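# Put the blue foam block into the tote by the door

## Task

Locate the blue foam block lying on the room's floor and set it down inside the tote near the door, entirely within the tote with no part over its rim. The robot must neither tip over nor finish leaning, and the block has to stay in the tote by itself, not held there by the robot.

## Robot and tools

ROBOT. A Hello Robot Stretch 3 with one arm: a two-wheel base (0.33 m long, 0.34 m wide), a lift carriage on a mast, a telescoping arm that extends out of the robot's right side, a wrist (yaw, pitch, roll) and a two-finger gripper. The base cannot slide sideways, so moving the gripper forward or back means driving the base. Turns pivot about the point midway between the drive wheels, 0.05 m behind the front edge. With the arm retracted and the wrist folded, a turn sweeps a 0.28 m radius; an unfolded, level gripper reaches past that.

CAMERAS. head_camera (896x504) and nav_camera (fisheye, 672x504) are on the head and are aimed by head_pan_rad and head_tilt_rad. wrist_camera (644x364) rides on the gripper. Each successful execute_actions result carries one image per camera, always in that order, captured when the call ends. An empty actions list just returns the current state and images.

FRAMES. Base frame: origin on the floor between the drive wheels, x forward, y left, z up. hand_pose is given in this frame, at the point where the closed fingertips meet; with all wrist joints at zero its x axis is up, y toward the mast, z toward the rear. The odometry frame is the base frame at the start; heading is positive to the left, -3.142 to 3.142.

execute_actions takes {"actions": [...]}, run in order. Each action may have "robot", "steps" (1 to 450 control steps, 30 per second, default 1) and "until". "steps" alone waits. Inside "robot":
- "base": exactly one key. translate_m is a relative drive in metres from where the base is when that command begins, forward positive, magnitude at most 1. rotate_rad is a relative turn in radians, left (counter-clockwise seen from above) positive, magnitude at most 3.2.
- "joints": absolute targets by name; unnamed joints keep their goals. lift_m 0 to 1.1 m (arm height); arm_m 0 to 0.52 m (extension); wrist_yaw_rad -1.345 to 4.42 (0 along the arm, positive swings toward the front, 3.0 is folded over the base); wrist_pitch_rad -1.57 to 0.451 (0 level, negative tips the fingers down); wrist_roll_rad -2.911 to 2.911 (0 fingers side by side); gripper_m -0.089 to 0.179 (larger is wider; the real fingertip gap is about 0.007 less when nearly shut, 0.025 less when wide, and zero below 0.007); head_pan_rad -3.953 to 1.73 (0 forward, positive left, -1.57 looks along the arm); head_tilt_rad -1.53 to 0.419 (negative looks down).
- "contact_limits": {"arm_m": effort percent 1 to 100}, the effort at which that arm motion halts; lower is gentler, too low halts immediately.
"robot" may instead be a list of up to 8 commands, including {"pause_s": up to 15}, run one after another, or {"stop": true} to brake everything and clear the queue. Motions keep running after the action and while you think. A new command acts at once and discards the rest of an older queue. One bad value rejects the whole call.

"until" ends an action early. {"robot": {"status": "ended"}} with steps 450 waits for all motion and the queue to finish. Fields take [op, value] with =, !=, <, <=, >, >=, compared at printed precision (joints 3 decimals, base 4); status fields also take a word or ["!=", "moving"]. {"any": {"status": "ended"}} fires when any one motion or queue ends.

zoom_image: {"camera": name, "region": [x0, y0, x1, y1]} in pixels of that camera's latest image, origin top-left, at most 504 by 504.

finished_scene: {"scene": current number}. Irreversible; call only once every motion has ended and the block rests in the tote on its own. Its result reports success and any next task.

SPEED. Full base speed (0.30 m/s, 1.9 rad/s) only when stowed: lift_m under 0.30, arm_m under 0.03, wrist_yaw_rad over 2.54. Otherwise 0.10 m/s and 0.63 rad/s.

GRIPPER. Grasp by commanding a value below the object's width; lower squeezes harder, but the stall guard may ease off and let it slip (resend a different value). The reading and "done" do not prove a grasp; check wrist_camera. Release by opening at least 0.02 above the touching value.

SELF-COLLISION. Fold or unfold the wrist only with lift_m 0.32 to 0.95, wrist_pitch_rad -0.4, roll near 0; once folded, the lift may drop to 0.25. With wrist_yaw_rad below -0.4, keep pitch at -0.5 or lower.

RESULT LINES. base_status shows progress in brackets (wheel-counted distance, then goal). joint_goals, joint_status, measured_speeds (units per second), and refusals/queue/queue_left follow. Status words: moving, done (within tolerance), off_target (resting short, may still push), contact_stop (lift or arm met resistance and went slack until its next command), time_out, stopped, not_commanded, torque_fault (wrist servo off about 10 s, limp, refuses goals). Lines starting refused:, dropped: (index from 0) and replaced: explain failures and overrides. robot.on_its_own reports goals the robot changed, slack or off joints, loaded motors, and base lean. lidar_m: 12 distances in 30-degree sectors from straight ahead counter-clockwise (4th left, 7th rear, 10th right), plane 0.17 m high, "-" is nothing seen; the floor block is below it. wrist_depth_mm and head_depth_mm: 7x7 median depths in mm (head grid is sideways). base_odometry counts wheel turns, so slip counts as travel; turned_by_wheels and turned_by_imu give turn since the last result; base_tilt gives forward/right lean in degrees. motor_effort is percent, positive toward higher values, peak in brackets; readings are biased and noisy.

AVOID. Pushing on something rigid with the gripper above about 0.45 m, repeating a push after contact_stop, driving while the gripper holds or hooks something fixed, and snagging furniture (especially reversing) can tip the robot. If it leans, undo the last move in small steps, free the gripper, and lower lift_m near 0.2. Avoid drops, slams, hard hits and long wrist strain.

Each tool is called after "Call:" as name(argument=value, ...), one argument or row to a line, values as JSON.

## Session

Call:
execute_actions(
  actions=[],
)

Scene clock: 0.00 s.
robot.base_odometry: x=+0.000 y=+0.000 heading=+0.000 (m, m, rad; robot's odometry frame)
robot.turned_by_wheels: +0.000 (rad since the last result)
robot.turned_by_imu: +0.000 (rad since the last result)
robot.base_tilt: forward=+1.5 right=+0.5 (deg)
robot.lidar_m: 1.26 1.61 1.62 0.80 0.73 0.74 0.92 1.84 1.69 1.10 1.01 1.01
robot.head_depth_mm: 1100 1100 1086 1094 1098 1092 1102 / 1214 1212 1206 1210 1202 1212 1209 / 1357 1357 1344 1345 1345 1358 1356 / 1543 1539 1554 1528 1535 1524 1529 / 1765 1784 1772 1785 1770 1778 1772 / 1721 1715 1715 1713 1713 1728 1711 / 1598 1565 1558 1558 1558 1572 1583
robot.base_status: not_commanded
robot.joint_positions: lift_m=+0.566 arm_m=+0.003 wrist_yaw_rad=+3.061 wrist_pitch_rad=-0.479 wrist_roll_rad=+0.004 gripper_m=+0.037 head_pan_rad=-0.016 head_tilt_rad=-0.002
robot.joint_goals: lift_m=+0.566 arm_m=+0.003 wrist_yaw_rad=+3.061 wrist_pitch_rad=-0.479 wrist_roll_rad=+0.004 gripper_m=+0.037 head_pan_rad=-0.016 head_tilt_rad=-0.002
robot.joint_status: lift_m=not_commanded arm_m=not_commanded wrist_yaw_rad=not_commanded wrist_pitch_rad=not_commanded wrist_roll_rad=not_commanded gripper_m=not_commanded head_pan_rad=not_commanded head_tilt_rad=not_commanded
robot.measured_speeds: translate_m=+0.000 rotate_rad=+0.000 lift_m=+0.000 arm_m=+0.000 wrist_yaw_rad=+0.000 wrist_pitch_rad=+0.000 wrist_roll_rad=+0.000 head_pan_rad=+0.000 head_tilt_rad=+0.000
robot: refusals=0 queue=idle queue_left=0
robot.motor_effort: left_wheel=-1 right_wheel=+0 lift_m=+32 arm_m=-1 wrist_yaw_rad=+0 wrist_pitch_rad=+6 wrist_roll_rad=+0 gripper_m=+0 head_pan_rad=+0 head_tilt_rad=+2 (%)
robot.hand_pose: x=-0.0039 y=+0.0680 z=+0.5647 quat_wxyz=(+0.196, +0.694, +0.140, +0.679) (m; robot's base frame)
robot.wrist_depth_mm: 557 605 800 901 - - - / 584 656 846 - - - - / 626 707 945 - - - - / 659 770 - - - - - / 699 824 - 912 937 895 894 / 747 778 - 764 - 782 765 / 691 679 676 681 678 680 677
pictures: head_camera (sideways: a quarter turn clockwise sets it upright), nav_camera (sideways: a quarter turn counterclockwise sets it upright), wrist_camera
Images, in order (width x height): head_camera 896x504, nav_camera 672x504, wrist_camera 644x364.

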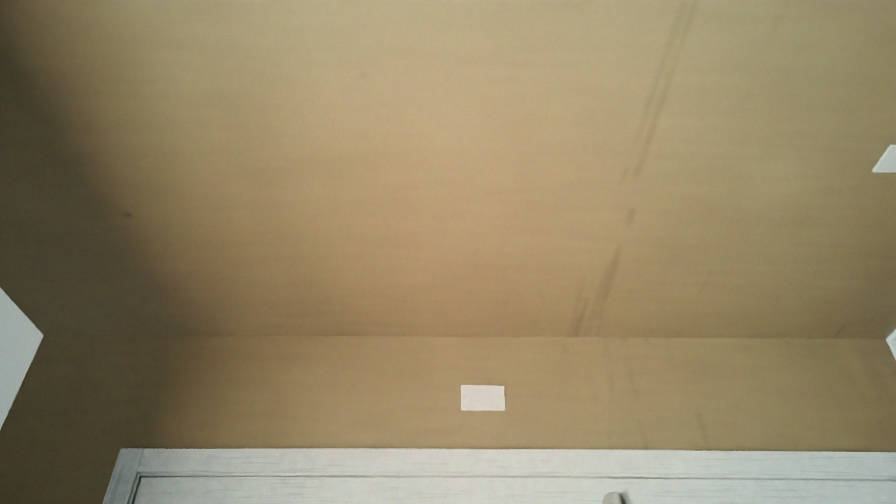

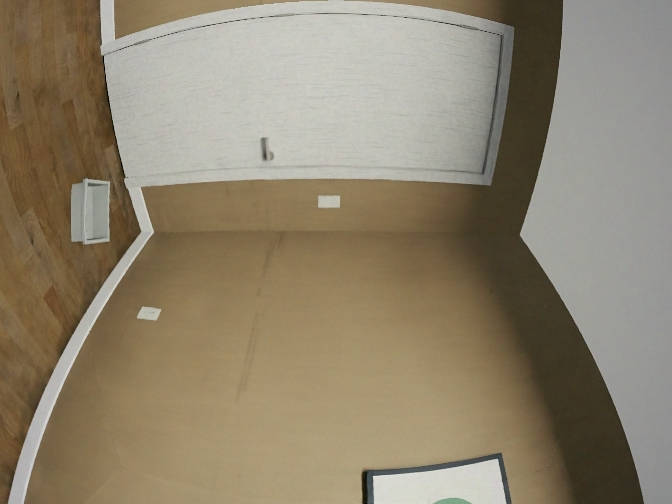

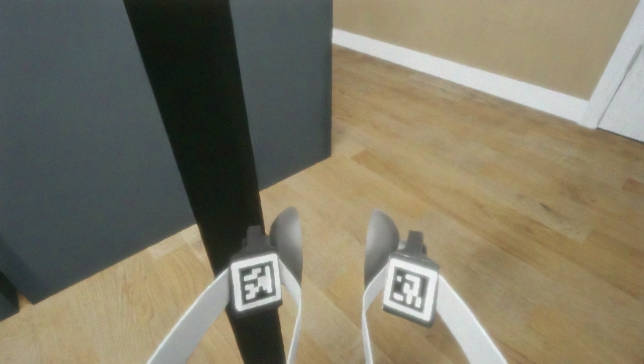

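Call:
execute_actions(
  actions=[
    {"robot":{"joints":{"head_pan_rad":0.2,"head_tilt_rad":-0.8}},"steps":450,"until":{"robot":{"status":"ended"}}},
  ],
)

Call:
execute_actions(
  actions=[
    {"robot":{"joints":{"head_pan_rad":-2.3,"lift_m":0.28}},"steps":450,"until":{"robot":{"status":"ended"}}},
  ],
)

Scene clock: 1.10 s.
robot.base_odometry: x=+0.000 y=+0.000 heading=+0.000 (m, m, rad; robot's odometry frame)
robot.turned_by_wheels: +0.000 (rad since the last result)
robot.turned_by_imu: +0.000 (rad since the last result)
robot.base_tilt: forward=+1.5 right=+0.7 (deg)
robot.lidar_m: 1.26 1.61 1.61 0.80 0.74 0.74 0.92 1.84 1.68 1.10 1.01 1.02
robot.head_depth_mm: 1223 1326 1435 1584 1503 1298 1136 / 1396 1514 1686 1737 1499 1296 1146 / 1590 1787 2015 1793 1512 1296 1141 / 1577 1787 2026 1693 1491 1295 1141 / 1472 1678 1943 1744 1504 1291 1138 / 1419 1590 1825 1794 1499 1297 1143 / 1365 1532 1739 1774 1490 1289 1135
robot.base_status: not_commanded
robot.joint_positions: lift_m=+0.566 arm_m=+0.003 wrist_yaw_rad=+3.061 wrist_pitch_rad=-0.479 wrist_roll_rad=+0.004 gripper_m=+0.037 head_pan_rad=+0.193 head_tilt_rad=-0.790
robot.joint_goals: lift_m=+0.566 arm_m=+0.003 wrist_yaw_rad=+3.061 wrist_pitch_rad=-0.479 wrist_roll_rad=+0.004 gripper_m=+0.037 head_pan_rad=+0.200 head_tilt_rad=-0.800
robot.joint_status: lift_m=not_commanded arm_m=not_commanded wrist_yaw_rad=not_commanded wrist_pitch_rad=not_commanded wrist_roll_rad=not_commanded gripper_m=not_commanded head_pan_rad=done head_tilt_rad=done
robot.measured_speeds: translate_m=+0.000 rotate_rad=+0.000 lift_m=+0.000 arm_m=+0.000 wrist_yaw_rad=+0.000 wrist_pitch_rad=+0.000 wrist_roll_rad=+0.000 head_pan_rad=+0.000 head_tilt_rad=+0.000
robot: refusals=0 queue=done queue_left=0
robot.motor_effort: left_wheel=-1(1) right_wheel=+0(0) lift_m=+32(32) arm_m=+1(0) wrist_yaw_rad=+0(0) wrist_pitch_rad=+6(6) wrist_roll_rad=+0(0) gripper_m=+0(0) head_pan_rad=+4(20) head_tilt_rad=-5(40) (%)
robot.hand_pose: x=-0.0039 y=+0.0680 z=+0.5647 quat_wxyz=(+0.196, +0.694, +0.140, +0.679) (m; robot's base frame)
robot.wrist_depth_mm: 554 615 791 907 - - - / 579 656 851 - - - - / 625 706 932 - - - - / 656 774 - - - - - / 703 825 - 902 942 884 902 / 744 795 - 769 - 759 765 / 695 691 675 668 684 681 686
pictures: head_camera (sideways: a quarter turn clockwise sets it upright), nav_camera (sideways: a quarter turn counterclockwise sets it upright), wrist_camera
Images, in order (width x height): head_camera 896x504, nav_camera 672x504, wrist_camera 644x364.

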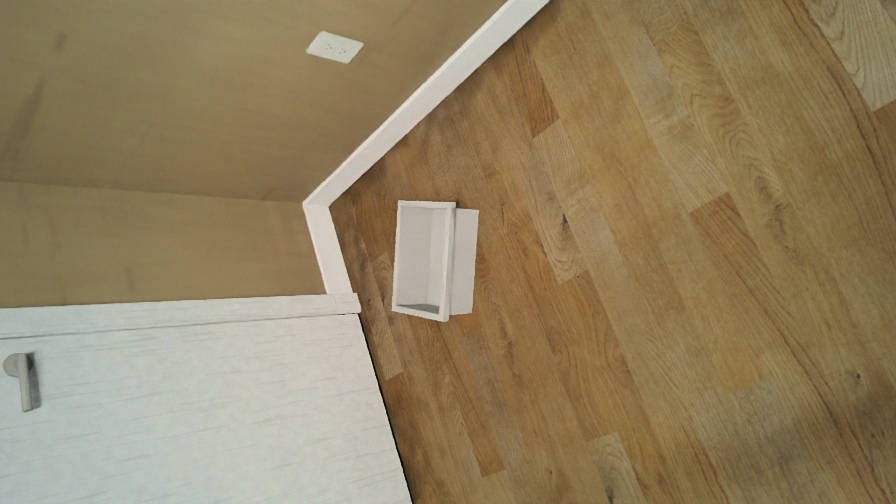

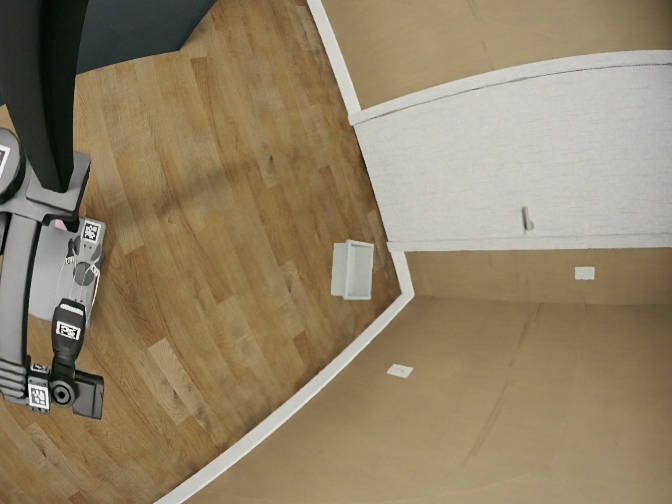

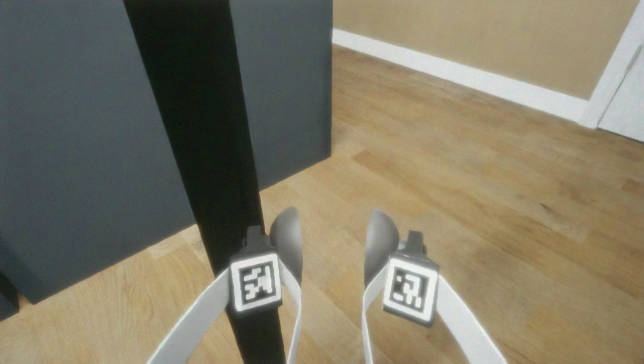

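Scene clock: 4.43 s.
robot.base_odometry: x=+0.000 y=+0.000 heading=+0.000 (m, m, rad; robot's odometry frame)
robot.turned_by_wheels: +0.000 (rad since the last result)
robot.turned_by_imu: +0.000 (rad since the last result)
robot.base_tilt: forward=+1.5 right=+0.5 (deg)
robot.lidar_m: 1.26 1.61 1.62 0.80 0.74 0.74 0.92 1.84 1.69 1.09 1.01 1.01
robot.head_depth_mm: 1768 2044 2192 1801 1500 1295 1140 / 1787 1924 2116 1782 1509 1296 1144 / 1803 1984 2109 1787 1504 1298 1139 / 1854 1981 2141 1792 1493 1296 1135 / 1838 1999 2136 1777 1489 1290 1135 / 1935 2262 2198 1776 1497 1293 1138 / 1842 1953 2018 1774 1493 1293 1134
robot.base_status: not_commanded
robot.joint_positions: lift_m=+0.281 arm_m=+0.003 wrist_yaw_rad=+3.061 wrist_pitch_rad=-0.479 wrist_roll_rad=+0.004 gripper_m=+0.037 head_pan_rad=-2.293 head_tilt_rad=-0.790
robot.joint_goals: lift_m=+0.280 arm_m=+0.003 wrist_yaw_rad=+3.061 wrist_pitch_rad=-0.479 wrist_roll_rad=+0.004 gripper_m=+0.037 head_pan_rad=-2.300 head_tilt_rad=-0.800
robot.joint_status: lift_m=done arm_m=not_commanded wrist_yaw_rad=not_commanded wrist_pitch_rad=not_commanded wrist_roll_rad=not_commanded gripper_m=not_commanded head_pan_rad=done head_tilt_rad=done
robot.measured_speeds: translate_m=+0.000 rotate_rad=+0.000 lift_m=+0.000 arm_m=+0.000 wrist_yaw_rad=+0.000 wrist_pitch_rad=+0.000 wrist_roll_rad=+0.000 head_pan_rad=+0.000 head_tilt_rad=+0.000
robot: refusals=0 queue=done queue_left=0
robot.motor_effort: left_wheel=-1(1) right_wheel=+0(0) lift_m=+18(28) arm_m=+1(0) wrist_yaw_rad=+1(0) wrist_pitch_rad=+6(6) wrist_roll_rad=+0(0) gripper_m=+0(0) head_pan_rad=-3(40) head_tilt_rad=-5(5) (%)
robot.hand_pose: x=-0.0039 y=+0.0680 z=+0.2798 quat_wxyz=(+0.196, +0.694, +0.140, +0.679) (m; robot's base frame)
robot.wrist_depth_mm: 552 615 788 924 - - - / 579 655 858 958 - - - / 627 708 801 795 798 787 778 / 621 642 - 646 638 636 636 / 544 542 - 545 549 534 528 / 466 - - - - 459 459 / - - - - 403 401 402
pictures: head_camera (sideways: a quarter turn clockwise sets it upright), nav_camera (sideways: a quarter turn counterclockwise sets it upright), wrist_camera
Images, in order (width x height): head_camera 896x504, nav_camera 672x504, wrist_camera 644x364.

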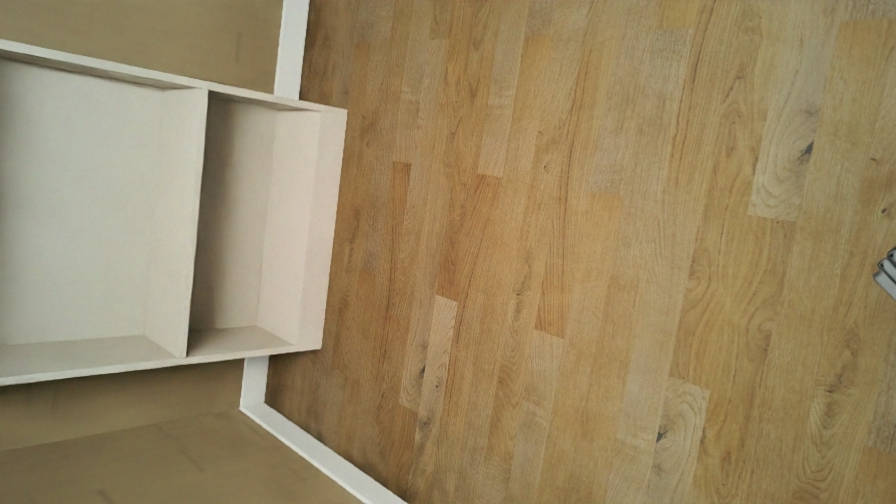

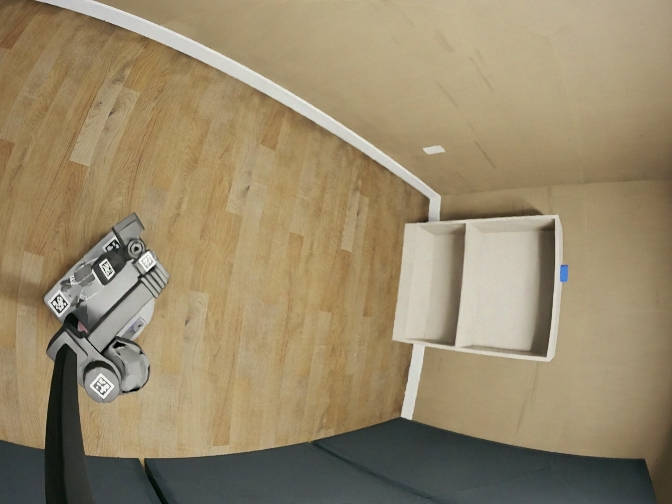

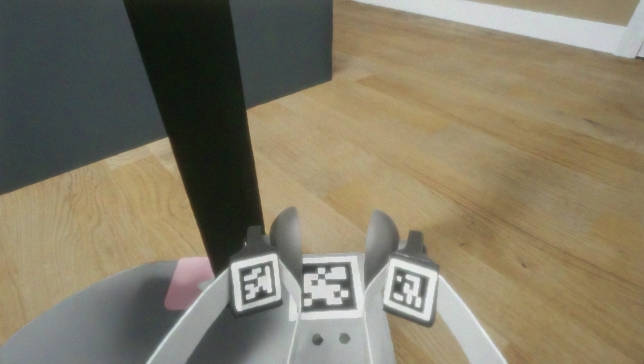

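Call:
execute_actions(
  actions=[
    {"robot":[{"base":{"rotate_rad":0.8},"joints":{"head_pan_rad":0.3,"head_tilt_rad":-0.7}},{"base":{"translate_m":1.0}},{"base":{"rotate_rad":1.5}}],"steps":450,"until":{"robot":{"status":"ended"}}},
  ],
)

Scene clock: 14.57 s.
robot.base_odometry: x=+0.697 y=+0.717 heading=+2.300 (m, m, rad; robot's odometry frame)
robot.turned_by_wheels: +2.300 (rad since the last result)
robot.turned_by_imu: +2.276 (rad since the last result)
robot.base_tilt: forward=+1.4 right=+0.5 (deg)
robot.lidar_m: 1.09 0.69 0.90 2.83 1.54 1.16 1.14 0.84 0.63 0.61 0.67 0.95
robot.head_depth_mm: 3000 3206 2515 1964 1600 1365 1178 / 2971 3304 2579 1973 1605 1359 1171 / 3009 3303 2557 1981 1600 1358 1176 / 798 904 1029 1218 1470 1350 1164 / 635 699 769 884 1052 1269 1170 / 561 632 728 862 1059 1305 1167 / 580 661 767 918 1136 1328 1172
robot.base_status: done (rotate_rad +1.4998 of +1.5000)
robot.joint_positions: lift_m=+0.281 arm_m=+0.003 wrist_yaw_rad=+3.061 wrist_pitch_rad=-0.479 wrist_roll_rad=+0.004 gripper_m=+0.037 head_pan_rad=+0.293 head_tilt_rad=-0.704
robot.joint_goals: lift_m=+0.280 arm_m=+0.003 wrist_yaw_rad=+3.061 wrist_pitch_rad=-0.479 wrist_roll_rad=+0.004 gripper_m=+0.037 head_pan_rad=+0.300 head_tilt_rad=-0.700
robot.joint_status: lift_m=done arm_m=not_commanded wrist_yaw_rad=not_commanded wrist_pitch_rad=not_commanded wrist_roll_rad=not_commanded gripper_m=not_commanded head_pan_rad=done head_tilt_rad=done
robot.measured_speeds: translate_m=+0.000 rotate_rad=+0.000 lift_m=+0.000 arm_m=+0.000 wrist_yaw_rad=+0.000 wrist_pitch_rad=+0.000 wrist_roll_rad=+0.000 head_pan_rad=+0.000 head_tilt_rad=+0.000
robot: refusals=0 queue=done queue_left=0
robot.motor_effort: left_wheel=-4(9) right_wheel=+5(13) lift_m=+18(18) arm_m=+0(0) wrist_yaw_rad=+1(0) wrist_pitch_rad=+6(6) wrist_roll_rad=+0(1) gripper_m=+0(0) head_pan_rad=+4(43) head_tilt_rad=+1(13) (%)
robot.hand_pose: x=-0.0039 y=+0.0679 z=+0.2798 quat_wxyz=(+0.196, +0.694, +0.140, +0.678) (m; robot's base frame)
robot.wrist_depth_mm: - - - - - - 726 / - - - - - 958 730 / 797 795 799 788 787 778 721 / 652 640 - 647 642 635 629 / 535 533 - 543 546 537 530 / 464 - - - - 456 459 / - - - - 400 406 406
pictures: head_camera (sideways: a quarter turn clockwise sets it upright), nav_camera (sideways: a quarter turn counterclockwise sets it upright), wrist_camera
Images, in order (width x height): head_camera 896x504, nav_camera 672x504, wrist_camera 644x364.

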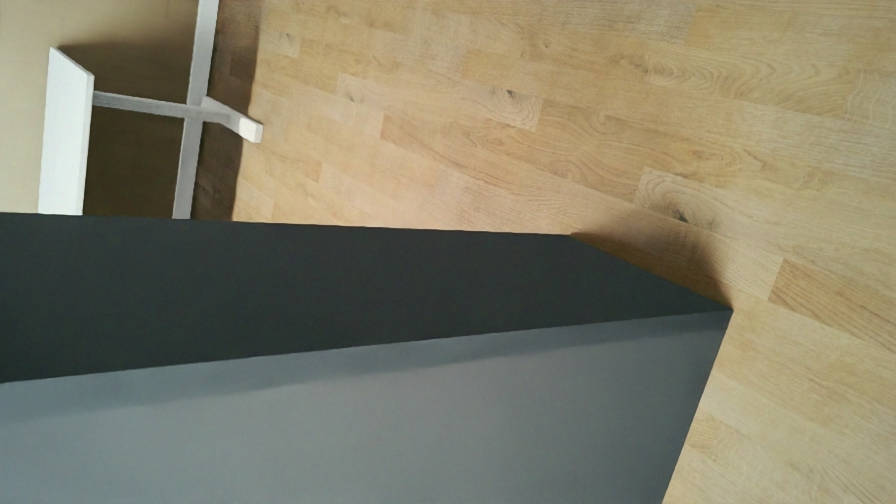

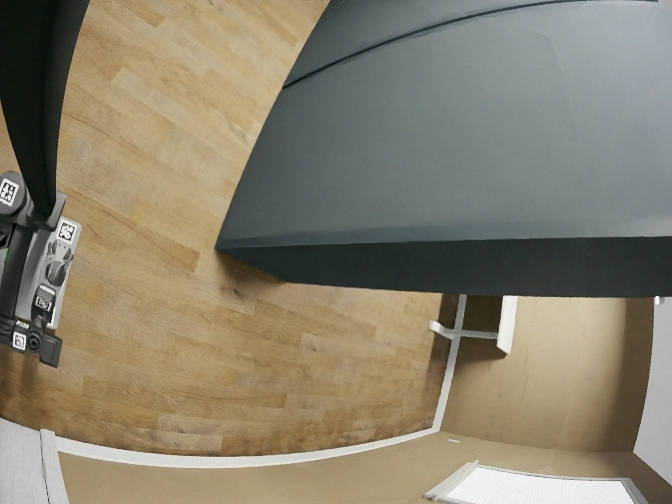

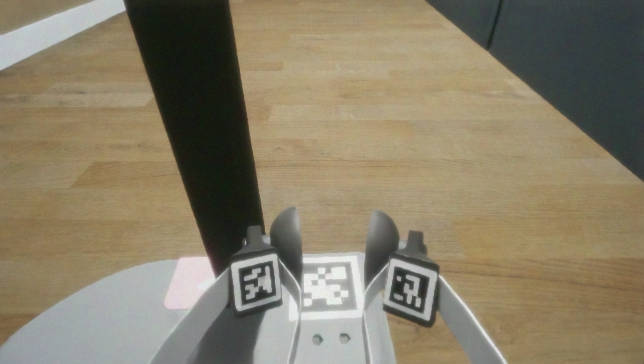

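Call:
execute_actions(
  actions=[
    {"robot":[{"base":{"rotate_rad":-0.12},"joints":{"head_pan_rad":1.4}},{"base":{"translate_m":1.0}},{"base":{"translate_m":0.5}}],"steps":450,"until":{"robot":{"status":"ended"}}},
  ],
)

Scene clock: 24.20 s.
robot.base_odometry: x=-0.161 y=+1.948 heading=+2.180 (m, m, rad; robot's odometry frame)
robot.turned_by_wheels: -0.120 (rad since the last result)
robot.turned_by_imu: -0.116 (rad since the last result)
robot.base_tilt: forward=+1.5 right=+0.5 (deg)
robot.lidar_m: 1.66 1.79 2.49 2.30 1.36 0.61 2.63 0.81 0.57 0.53 0.55 0.71
robot.head_depth_mm: 3039 3292 2592 1979 1611 1360 1183 / 2928 3191 2531 1962 1603 1348 1164 / 2771 3120 2550 1975 1600 1360 1174 / 2695 3111 2530 1964 1601 1362 1168 / 2669 3061 2544 1962 1592 1352 1168 / 2601 2997 2542 1952 1599 1347 1177 / 2506 2931 2499 1960 1593 1357 1199
robot.base_status: done (translate_m +0.5000 of +0.5000)
robot.joint_positions: lift_m=+0.281 arm_m=+0.003 wrist_yaw_rad=+3.061 wrist_pitch_rad=-0.479 wrist_roll_rad=+0.004 gripper_m=+0.037 head_pan_rad=+1.393 head_tilt_rad=-0.704
robot.joint_goals: lift_m=+0.280 arm_m=+0.003 wrist_yaw_rad=+3.061 wrist_pitch_rad=-0.479 wrist_roll_rad=+0.004 gripper_m=+0.037 head_pan_rad=+1.400 head_tilt_rad=-0.700
robot.joint_status: lift_m=done arm_m=not_commanded wrist_yaw_rad=not_commanded wrist_pitch_rad=not_commanded wrist_roll_rad=not_commanded gripper_m=not_commanded head_pan_rad=done head_tilt_rad=done
robot.measured_speeds: translate_m=+0.000 rotate_rad=+0.000 lift_m=+0.000 arm_m=+0.000 wrist_yaw_rad=+0.000 wrist_pitch_rad=+0.000 wrist_roll_rad=+0.000 head_pan_rad=+0.000 head_tilt_rad=+0.000
robot: refusals=0 queue=done queue_left=0
robot.motor_effort: left_wheel=+2(9) right_wheel=-3(8) lift_m=+18(18) arm_m=+0(0) wrist_yaw_rad=+0(0) wrist_pitch_rad=+6(6) wrist_roll_rad=+0(0) gripper_m=+0(0) head_pan_rad=+3(41) head_tilt_rad=+2(2) (%)
robot.hand_pose: x=-0.0039 y=+0.0679 z=+0.2797 quat_wxyz=(+0.196, +0.694, +0.140, +0.678) (m; robot's base frame)
robot.wrist_depth_mm: - - - - - - - / 865 925 - - - - - / 665 763 802 774 790 776 768 / 590 641 - 634 637 617 631 / 535 544 - 553 548 536 533 / 464 - - - - 464 463 / - - - - 401 399 404
pictures: head_camera (sideways: a quarter turn clockwise sets it upright), nav_camera (sideways: a quarter turn counterclockwise sets it upright), wrist_camera
Images, in order (width x height): head_camera 896x504, nav_camera 672x504, wrist_camera 644x364.

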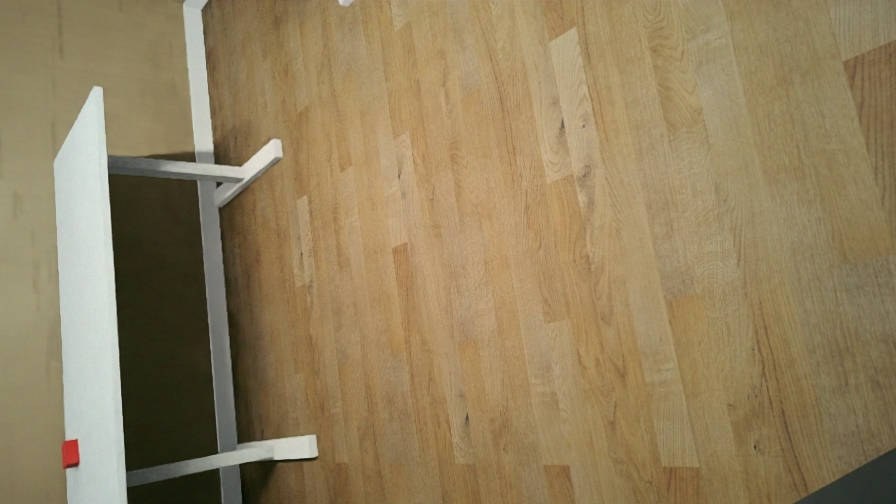

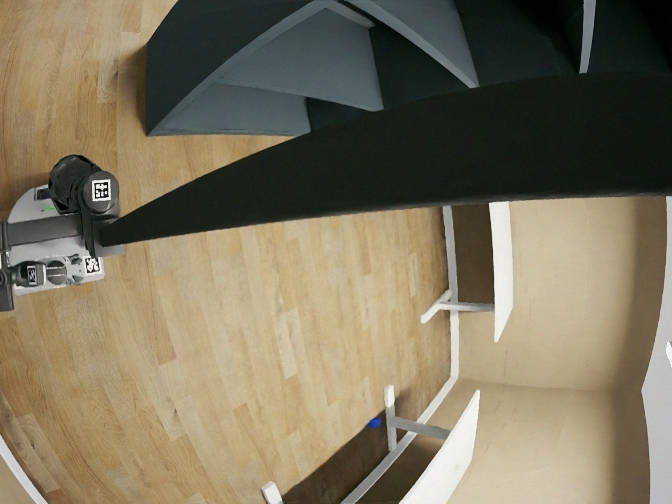

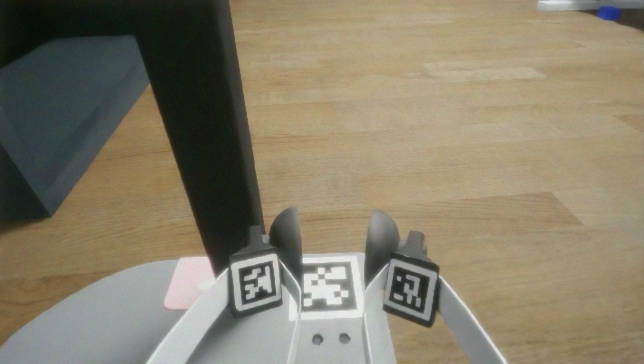

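Call:
execute_actions(
  actions=[
    {"robot":[{"base":{"rotate_rad":1.12},"joints":{"head_pan_rad":-1.57,"head_tilt_rad":-1.1}},{"base":{"translate_m":1.0}},{"base":{"translate_m":0.6}},{"base":{"rotate_rad":0.52},"joints":{"lift_m":0.34,"wrist_pitch_rad":-0.4}},{"joints":{"wrist_yaw_rad":0,"gripper_m":0.15}},{"joints":{"wrist_pitch_rad":-1.0}}],"steps":450,"until":{"robot":{"status":"ended"}}},
    {"steps":450,"until":{"robot":{"status":"ended"}}},
  ],
)

Scene clock: 41.13 s.
robot.base_odometry: x=-1.741 y=+1.696 heading=-2.464 (m, m, rad; robot's odometry frame)
robot.turned_by_wheels: +1.640 (rad since the last result)
robot.turned_by_imu: +1.624 (rad since the last result)
robot.base_tilt: forward=+1.5 right=+0.5 (deg)
robot.lidar_m: 1.44 1.68 1.52 1.24 1.54 1.99 1.92 1.93 1.19 1.35 1.00 1.90
robot.head_depth_mm: 893 778 1571 1425 1290 1189 1102 / 891 779 1552 1436 1295 1198 - / 894 777 1554 1421 1289 - - / 892 775 1557 1424 1310 - - / 889 775 1559 1412 1291 1178 1095 / 889 775 1549 1420 1291 1182 1089 / 882 774 1476 1410 1286 1180 1092
robot.base_status: done (rotate_rad +0.5198 of +0.5200)
robot.joint_positions: lift_m=+0.339 arm_m=+0.003 wrist_yaw_rad=+0.003 wrist_pitch_rad=-1.003 wrist_roll_rad=+0.004 gripper_m=+0.150 head_pan_rad=-1.564 head_tilt_rad=-1.087
robot.joint_goals: lift_m=+0.340 arm_m=+0.003 wrist_yaw_rad=+0.000 wrist_pitch_rad=-1.000 wrist_roll_rad=+0.004 gripper_m=+0.150 head_pan_rad=-1.570 head_tilt_rad=-1.100
robot.joint_status: lift_m=done arm_m=not_commanded wrist_yaw_rad=done wrist_pitch_rad=done wrist_roll_rad=not_commanded gripper_m=done head_pan_rad=done head_tilt_rad=done
robot.measured_speeds: translate_m=+0.000 rotate_rad=+0.000 lift_m=+0.000 arm_m=+0.000 wrist_yaw_rad=+0.000 wrist_pitch_rad=+0.000 wrist_roll_rad=+0.000 head_pan_rad=+0.000 head_tilt_rad=+0.000
robot: refusals=0 queue=done queue_left=0
robot.motor_effort: left_wheel=-4(9) right_wheel=+5(11) lift_m=+45(49) arm_m=+0(1) wrist_yaw_rad=-2(2) wrist_pitch_rad=+1(12) wrist_roll_rad=+0(0) gripper_m=+0(100) head_pan_rad=-2(45) head_tilt_rad=-7(31) (%)
robot.hand_pose: x=-0.0213 y=-0.2650 z=+0.2491 quat_wxyz=(+0.619, +0.340, -0.620, -0.340) (m; robot's base frame)
robot.wrist_depth_mm: 517 540 541 533 536 523 517 / 505 512 501 495 497 489 485 / 479 475 468 467 464 458 453 / 445 440 438 439 435 431 428 / 423 423 416 416 411 410 400 / 400 - 394 388 387 381 384 / 379 371 370 367 369 362 359
pictures: head_camera (sideways: a quarter turn clockwise sets it upright), nav_camera (sideways: a quarter turn counterclockwise sets it upright), wrist_camera
Images, in order (width x height): head_camera 896x504, nav_camera 672x504, wrist_camera 644x364.

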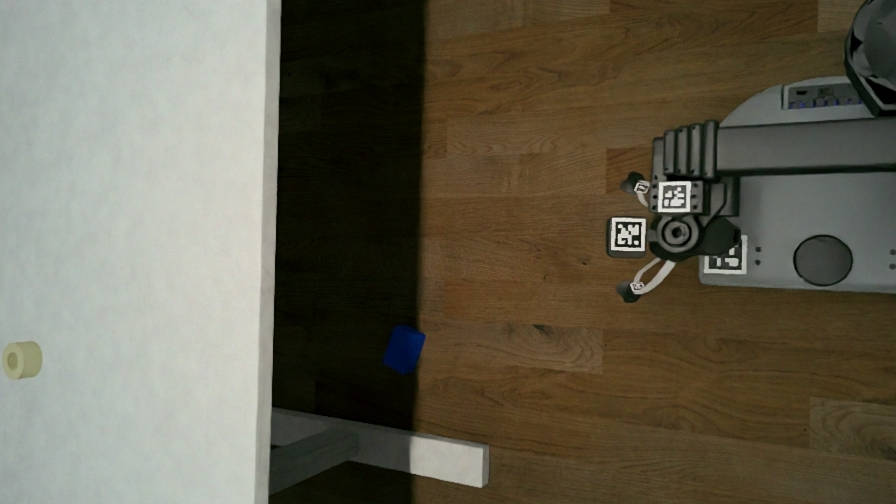

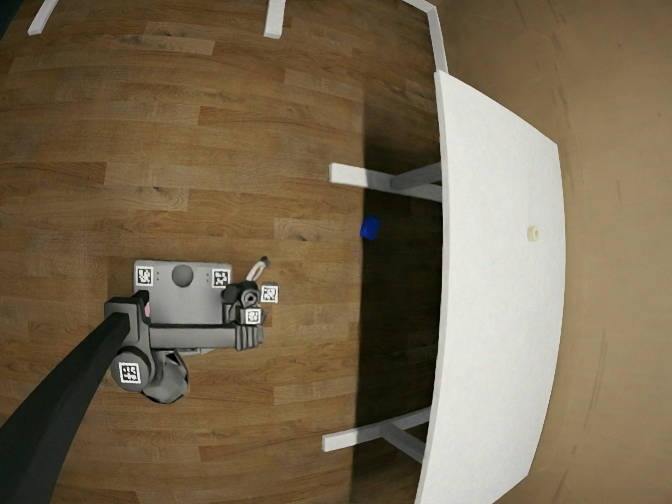

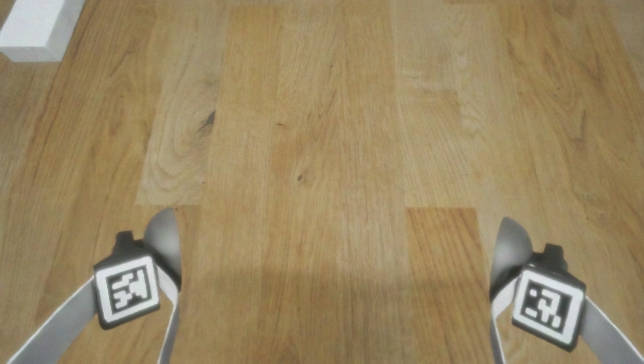

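Call:
execute_actions(
  actions=[
    {"robot":{"base":{"translate_m":0.25},"joints":{"arm_m":0.35,"lift_m":0.17,"wrist_pitch_rad":-0.8,"wrist_yaw_rad":-0.25,"gripper_m":0.179}},"steps":450,"until":{"robot":{"status":"ended"}}},
  ],
)

Scene clock: 45.00 s.
robot.base_odometry: x=-1.936 y=+1.539 heading=-2.464 (m, m, rad; robot's odometry frame)
robot.turned_by_wheels: +0.000 (rad since the last result)
robot.turned_by_imu: +0.000 (rad since the last result)
robot.base_tilt: forward=+1.5 right=+0.5 (deg)
robot.lidar_m: 1.19 1.49 1.39 1.26 1.70 2.25 2.17 1.37 1.40 0.92 1.39 1.68
robot.head_depth_mm: 891 777 1574 1423 1297 1195 1109 / 887 778 1562 1432 1298 1193 - / 886 778 1544 1461 1292 1213 - / 890 778 1559 1425 1289 1219 - / 888 775 1462 1394 1291 1186 1093 / 887 778 1564 1416 1291 1178 1096 / 884 773 1557 1412 1292 1176 1098
robot.base_status: done (translate_m +0.2500 of +0.2500)
robot.joint_positions: lift_m=+0.171 arm_m=+0.350 wrist_yaw_rad=-0.248 wrist_pitch_rad=-0.815 wrist_roll_rad=+0.004 gripper_m=+0.179 head_pan_rad=-1.564 head_tilt_rad=-1.087
robot.joint_goals: lift_m=+0.170 arm_m=+0.350 wrist_yaw_rad=-0.250 wrist_pitch_rad=-0.800 wrist_roll_rad=+0.004 gripper_m=+0.179 head_pan_rad=-1.570 head_tilt_rad=-1.100
robot.joint_status: lift_m=done arm_m=done wrist_yaw_rad=done wrist_pitch_rad=done wrist_roll_rad=not_commanded gripper_m=done head_pan_rad=done head_tilt_rad=done
robot.measured_speeds: translate_m=+0.000 rotate_rad=+0.000 lift_m=+0.000 arm_m=+0.000 wrist_yaw_rad=+0.000 wrist_pitch_rad=+0.000 wrist_roll_rad=+0.000 head_pan_rad=+0.000 head_tilt_rad=+0.000
robot: refusals=0 queue=done queue_left=0
robot.motor_effort: left_wheel=-4(6) right_wheel=+5(10) lift_m=+18(44) arm_m=+3(4) wrist_yaw_rad=-1(1) wrist_pitch_rad=+7(7) wrist_roll_rad=+1(0) gripper_m=+0(100) head_pan_rad=-2(3) head_tilt_rad=-7(6) (%)
robot.hand_pose: x=-0.0605 y=-0.6479 z=+0.1062 quat_wxyz=(+0.608, +0.197, -0.680, -0.359) (m; robot's base frame)
robot.wrist_depth_mm: 380 439 434 435 428 424 419 / 346 384 385 378 374 373 370 / 325 342 281 331 337 334 332 / 297 309 302 298 304 299 298 / 284 287 278 277 277 276 275 / - 256 256 255 254 253 254 / 236 238 237 236 235 233 -
pictures: head_camera (sideways: a quarter turn clockwise sets it upright), nav_camera (sideways: a quarter turn counterclockwise sets it upright), wrist_camera
Images, in order (width x height): head_camera 896x504, nav_camera 672x504, wrist_camera 644x364.

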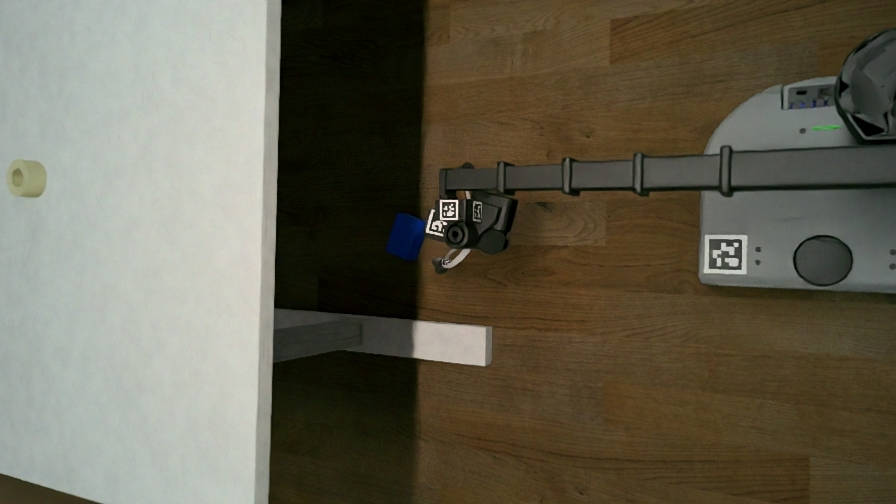

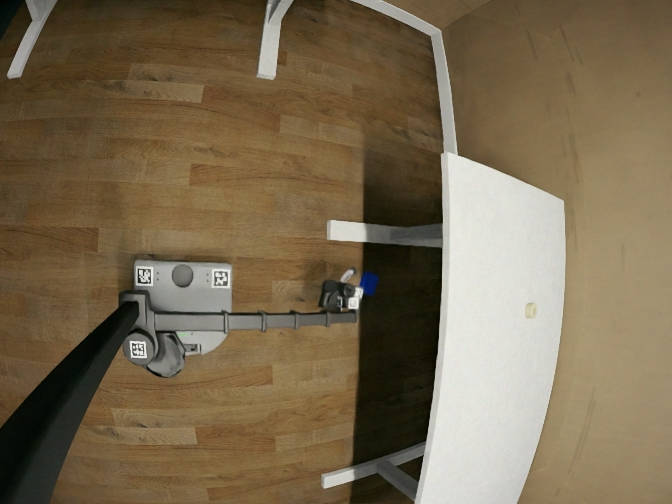

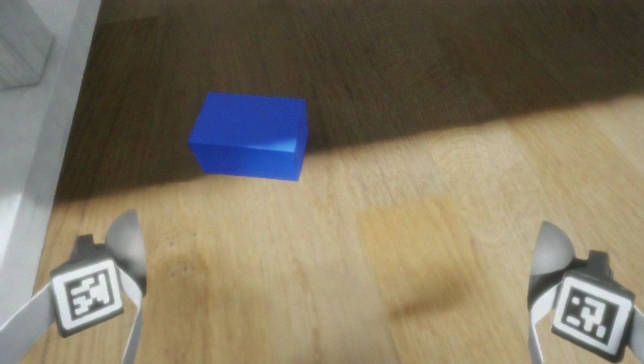

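Call:
execute_actions(
  actions=[
    {"robot":[{"base":{"translate_m":0.035},"joints":{"arm_m":0.48}},{"joints":{"lift_m":0.09}}],"steps":450,"until":{"robot":{"status":"ended"}}},
  ],
)

Scene clock: 48.63 s.
robot.base_odometry: x=-1.963 y=+1.517 heading=-2.464 (m, m, rad; robot's odometry frame)
robot.turned_by_wheels: +0.000 (rad since the last result)
robot.turned_by_imu: +0.000 (rad since the last result)
robot.base_tilt: forward=+1.6 right=+0.6 (deg)
robot.lidar_m: 1.16 1.46 1.37 1.27 1.28 1.74 2.21 1.39 1.40 0.92 1.39 1.64
robot.head_depth_mm: 892 781 1563 1429 1305 1186 1099 / 892 781 1558 1430 1304 1205 - / 889 780 1554 1419 1285 - - / 885 777 1559 1393 1294 1209 - / 887 776 1508 1407 1292 1179 1095 / 885 773 1548 1423 1296 1178 1092 / 1243 772 1539 1414 1280 1185 1092
robot.base_status: done (translate_m +0.0350 of +0.0350)
robot.joint_positions: lift_m=+0.091 arm_m=+0.480 wrist_yaw_rad=-0.248 wrist_pitch_rad=-0.815 wrist_roll_rad=+0.004 gripper_m=+0.179 head_pan_rad=-1.564 head_tilt_rad=-1.087
robot.joint_goals: lift_m=+0.090 arm_m=+0.480 wrist_yaw_rad=-0.250 wrist_pitch_rad=-0.800 wrist_roll_rad=+0.004 gripper_m=+0.179 head_pan_rad=-1.570 head_tilt_rad=-1.100
robot.joint_status: lift_m=done arm_m=done wrist_yaw_rad=done wrist_pitch_rad=done wrist_roll_rad=not_commanded gripper_m=done head_pan_rad=done head_tilt_rad=done
robot.measured_speeds: translate_m=+0.000 rotate_rad=+0.000 lift_m=+0.000 arm_m=+0.000 wrist_yaw_rad=+0.000 wrist_pitch_rad=+0.000 wrist_roll_rad=+0.000 head_pan_rad=+0.000 head_tilt_rad=+0.000
robot: refusals=0 queue=done queue_left=0
robot.motor_effort: left_wheel=-4(4) right_wheel=+5(10) lift_m=+17(17) arm_m=+3(4) wrist_yaw_rad=-1(1) wrist_pitch_rad=+7(7) wrist_roll_rad=+0(0) gripper_m=+0(1) head_pan_rad=-2(3) head_tilt_rad=-7(7) (%)
robot.hand_pose: x=-0.0605 y=-0.7780 z=+0.0263 quat_wxyz=(+0.608, +0.197, -0.680, -0.359) (m; robot's base frame)
robot.wrist_depth_mm: 290 303 302 297 296 292 291 / 261 266 263 261 260 259 257 / 238 237 235 233 231 229 229 / 215 213 165 158 163 208 208 / 195 198 150 144 149 190 189 / - 178 175 172 173 174 176 / 163 165 164 163 162 162 -
pictures: head_camera (sideways: a quarter turn clockwise sets it upright), nav_camera (sideways: a quarter turn counterclockwise sets it upright), wrist_camera
Images, in order (width x height): head_camera 896x504, nav_camera 672x504, wrist_camera 644x364.

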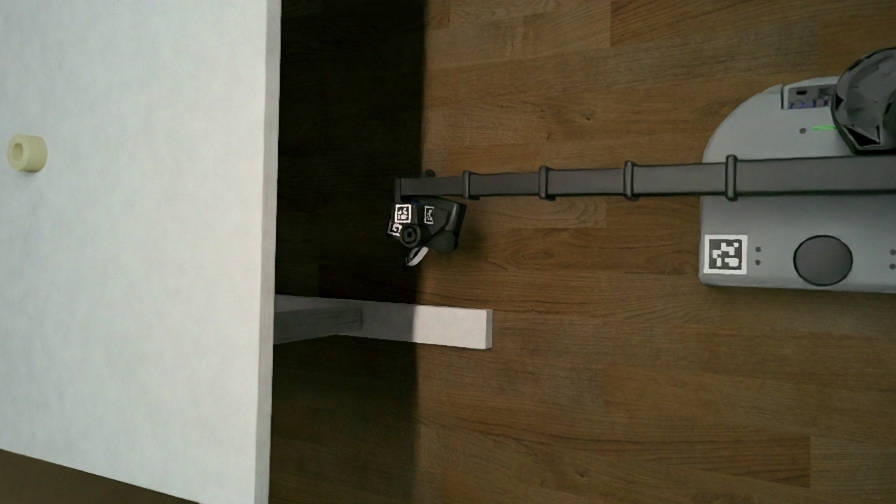

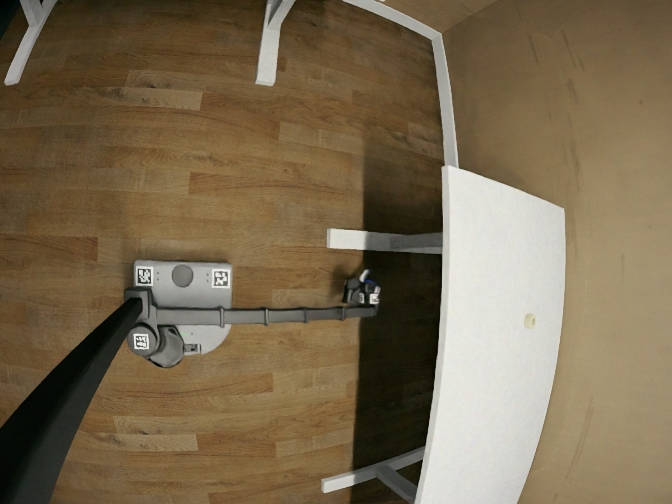

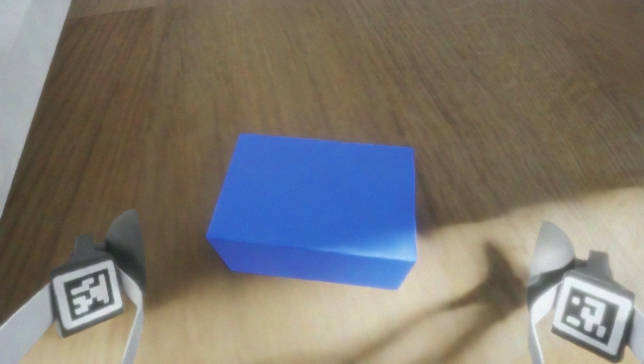

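Call:
execute_actions(
  actions=[
    {"robot":[{"joints":{"arm_m":0.505,"lift_m":0.078}},{"joints":{"gripper_m":0.04}},{"joints":{"lift_m":0.15}},{"joints":{"lift_m":0.33,"arm_m":0,"wrist_pitch_rad":-0.4},"base":{"rotate_rad":-0.443}},{"joints":{"wrist_yaw_rad":2.7,"head_pan_rad":-3.14,"head_tilt_rad":-0.9}},{"joints":{"lift_m":0.29}}],"steps":450,"until":{"robot":{"status":"ended"}}},
  ],
)

Call:
execute_actions(
  actions=[
    {"steps":450,"until":{"robot":{"status":"ended"}}},
    {"robot":[{"base":{"translate_m":-1}},{"base":{"translate_m":-0.853}},{"base":{"rotate_rad":-1.196}}],"steps":450,"until":{"robot":{"status":"ended"}}},
  ],
)

Scene clock: 61.03 s.
robot.base_odometry: x=-1.963 y=+1.517 heading=-2.907 (m, m, rad; robot's odometry frame)
robot.turned_by_wheels: -0.443 (rad since the last result)
robot.turned_by_imu: -0.439 (rad since the last result)
robot.base_tilt: forward=+1.5 right=+0.6 (deg)
robot.lidar_m: 1.15 1.57 1.46 1.37 1.27 1.72 2.24 2.21 1.40 1.37 0.92 1.43
robot.head_depth_mm: 2511 2277 1869 1624 1406 1244 1127 / 2400 2321 1902 1619 1408 1241 - / 2277 2341 1915 1611 1404 1255 - / 2176 2357 1914 1606 1388 1256 - / 2102 2277 1893 1622 1399 1233 - / 1998 2201 1898 1622 1386 1233 1121 / 1939 2140 1882 1599 1382 1233 1111
robot.base_status: done (rotate_rad -0.4428 of -0.4430)
robot.joint_positions: lift_m=+0.291 arm_m=+0.003 wrist_yaw_rad=+2.697 wrist_pitch_rad=-0.424 wrist_roll_rad=+0.006 gripper_m=+0.045 head_pan_rad=-3.133 head_tilt_rad=-0.902
robot.joint_goals: lift_m=+0.290 arm_m=+0.000 wrist_yaw_rad=+2.700 wrist_pitch_rad=-0.400 wrist_roll_rad=+0.006 gripper_m=+0.043 head_pan_rad=-3.140 head_tilt_rad=-0.900
robot.joint_status: lift_m=done arm_m=done wrist_yaw_rad=done wrist_pitch_rad=done wrist_roll_rad=not_commanded gripper_m=done head_pan_rad=done head_tilt_rad=done
robot.measured_speeds: translate_m=+0.000 rotate_rad=+0.000 lift_m=+0.000 arm_m=+0.000 wrist_yaw_rad=+0.000 wrist_pitch_rad=+0.000 wrist_roll_rad=+0.000 head_pan_rad=+0.000 head_tilt_rad=+0.000
robot: refusals=0 queue=done queue_left=0
robot.motor_effort: left_wheel=+2(6) right_wheel=-4(10) lift_m=+18(48) arm_m=-2(3) wrist_yaw_rad=+2(4) wrist_pitch_rad=+11(12) wrist_roll_rad=-1(2) gripper_m=-24(100) head_pan_rad=-3(41) head_tilt_rad=+1(15) (%)
robot.hand_pose: x=+0.0749 y=+0.0541 z=+0.3020 quat_wxyz=(+0.298, +0.709, -0.008, +0.640) (m; robot's base frame)
robot.wrist_depth_mm: - - - - - - - / - - - - - - - / 915 910 896 898 912 897 894 / 736 699 708 148 710 714 713 / - 595 139 137 135 580 586 / - 514 128 127 126 502 496 / - - - 415 129 422 429
pictures: head_camera (sideways: a quarter turn clockwise sets it upright), nav_camera (sideways: a quarter turn counterclockwise sets it upright), wrist_camera
Images, in order (width x height): head_camera 896x504, nav_camera 672x504, wrist_camera 644x364.

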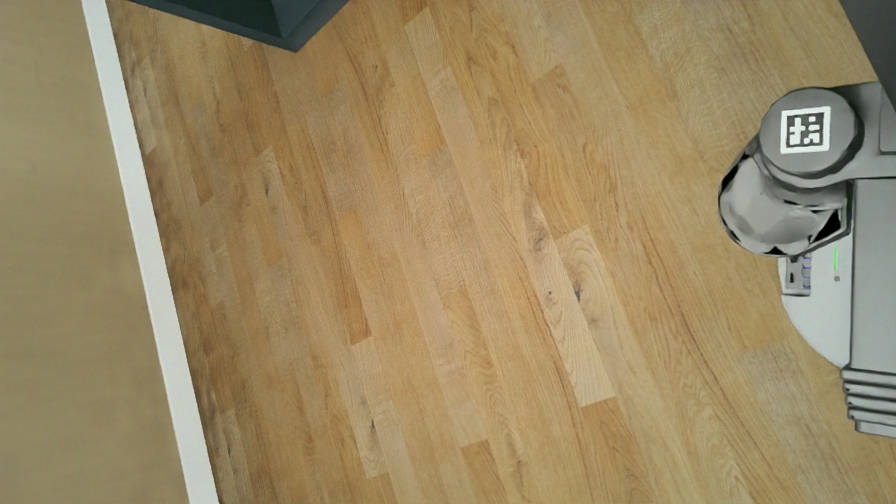

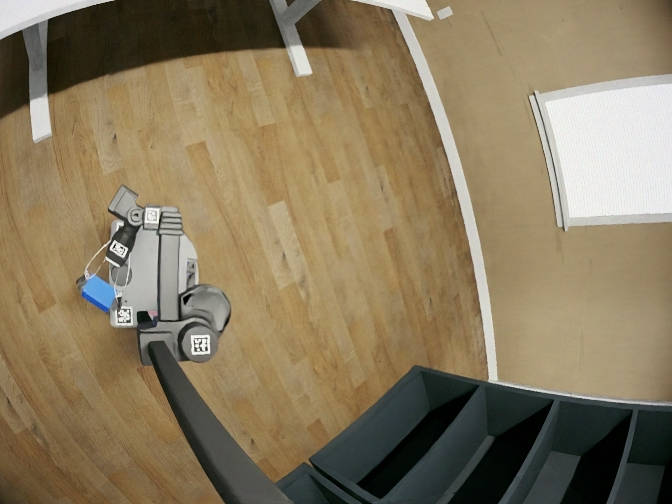

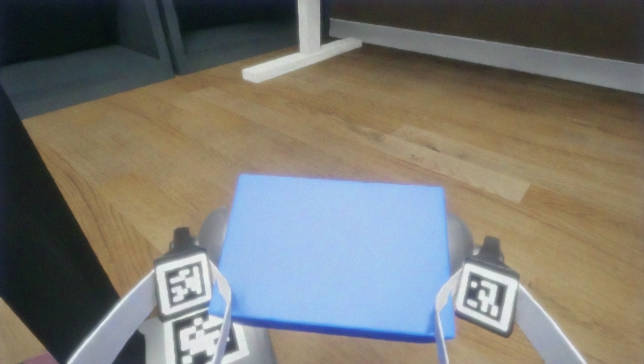

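Scene clock: 72.50 s.
robot.base_odometry: x=-0.161 y=+1.949 heading=+2.181 (m, m, rad; robot's odometry frame)
robot.turned_by_wheels: -1.196 (rad since the last result)
robot.turned_by_imu: -1.187 (rad since the last result)
robot.base_tilt: forward=+1.5 right=+0.5 (deg)
robot.lidar_m: 1.65 1.80 2.50 2.30 1.36 0.61 2.63 0.81 0.57 0.53 0.55 0.71
robot.head_depth_mm: 2406 2339 1822 1176 1183 1221 1130 / 2415 2327 1915 1622 1407 1237 - / 2376 2307 1889 1609 1407 1258 - / 2388 2290 1903 1602 1398 1262 - / 2384 2239 1906 1620 1390 1241 - / 2364 2308 1893 1606 1391 1247 1129 / 1879 1832 1777 1582 1391 1231 1110
robot.base_status: done (rotate_rad -1.1958 of -1.1960)
robot.joint_positions: lift_m=+0.291 arm_m=+0.003 wrist_yaw_rad=+2.698 wrist_pitch_rad=-0.423 wrist_roll_rad=+0.006 gripper_m=+0.045 head_pan_rad=-3.134 head_tilt_rad=-0.901
robot.joint_goals: lift_m=+0.290 arm_m=+0.000 wrist_yaw_rad=+2.700 wrist_pitch_rad=-0.400 wrist_roll_rad=+0.006 gripper_m=+0.043 head_pan_rad=-3.140 head_tilt_rad=-0.900
robot.joint_status: lift_m=done arm_m=done wrist_yaw_rad=done wrist_pitch_rad=done wrist_roll_rad=not_commanded gripper_m=done head_pan_rad=done head_tilt_rad=done
robot.measured_speeds: translate_m=+0.000 rotate_rad=+0.000 lift_m=+0.000 arm_m=+0.000 wrist_yaw_rad=+0.000 wrist_pitch_rad=+0.000 wrist_roll_rad=+0.000 head_pan_rad=+0.000 head_tilt_rad=+0.000
robot: refusals=0 queue=done queue_left=0
robot.motor_effort: left_wheel=+2(8) right_wheel=-5(13) lift_m=+18(18) arm_m=-3(2) wrist_yaw_rad=+2(2) wrist_pitch_rad=+11(11) wrist_roll_rad=-2(2) gripper_m=-23(23) head_pan_rad=-2(3) head_tilt_rad=+0(1) (%)
robot.hand_pose: x=+0.0748 y=+0.0541 z=+0.3020 quat_wxyz=(+0.297, +0.709, -0.008, +0.640) (m; robot's base frame)
robot.wrist_depth_mm: - - - - - - - / - - - - - - - / 946 930 919 909 910 919 891 / 729 711 729 147 710 699 715 / - 586 139 136 136 591 574 / - 518 128 127 126 506 497 / - - - 411 128 420 434
pictures: head_camera (sideways: a quarter turn clockwise sets it upright), nav_camera (sideways: a quarter turn counterclockwise sets it upright), wrist_camera
Images, in order (width x height): head_camera 896x504, nav_camera 672x504, wrist_camera 644x364.

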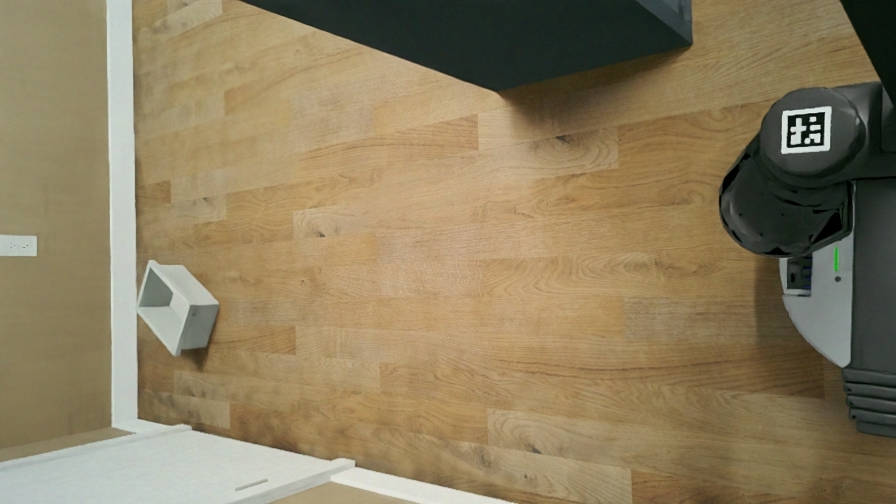

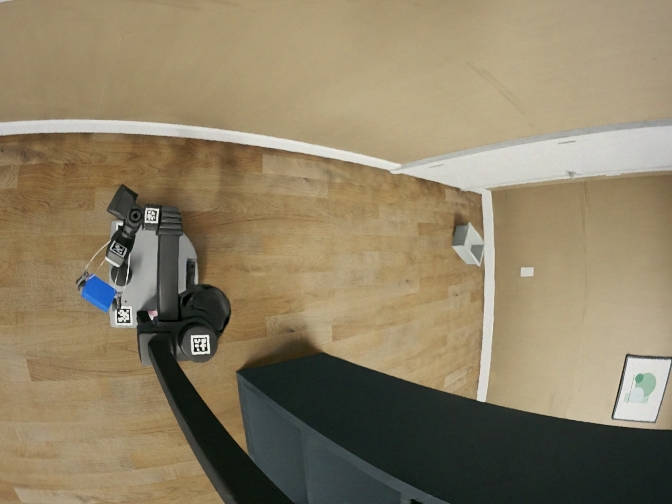

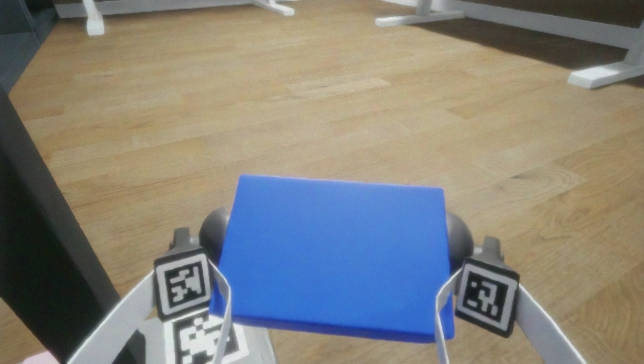

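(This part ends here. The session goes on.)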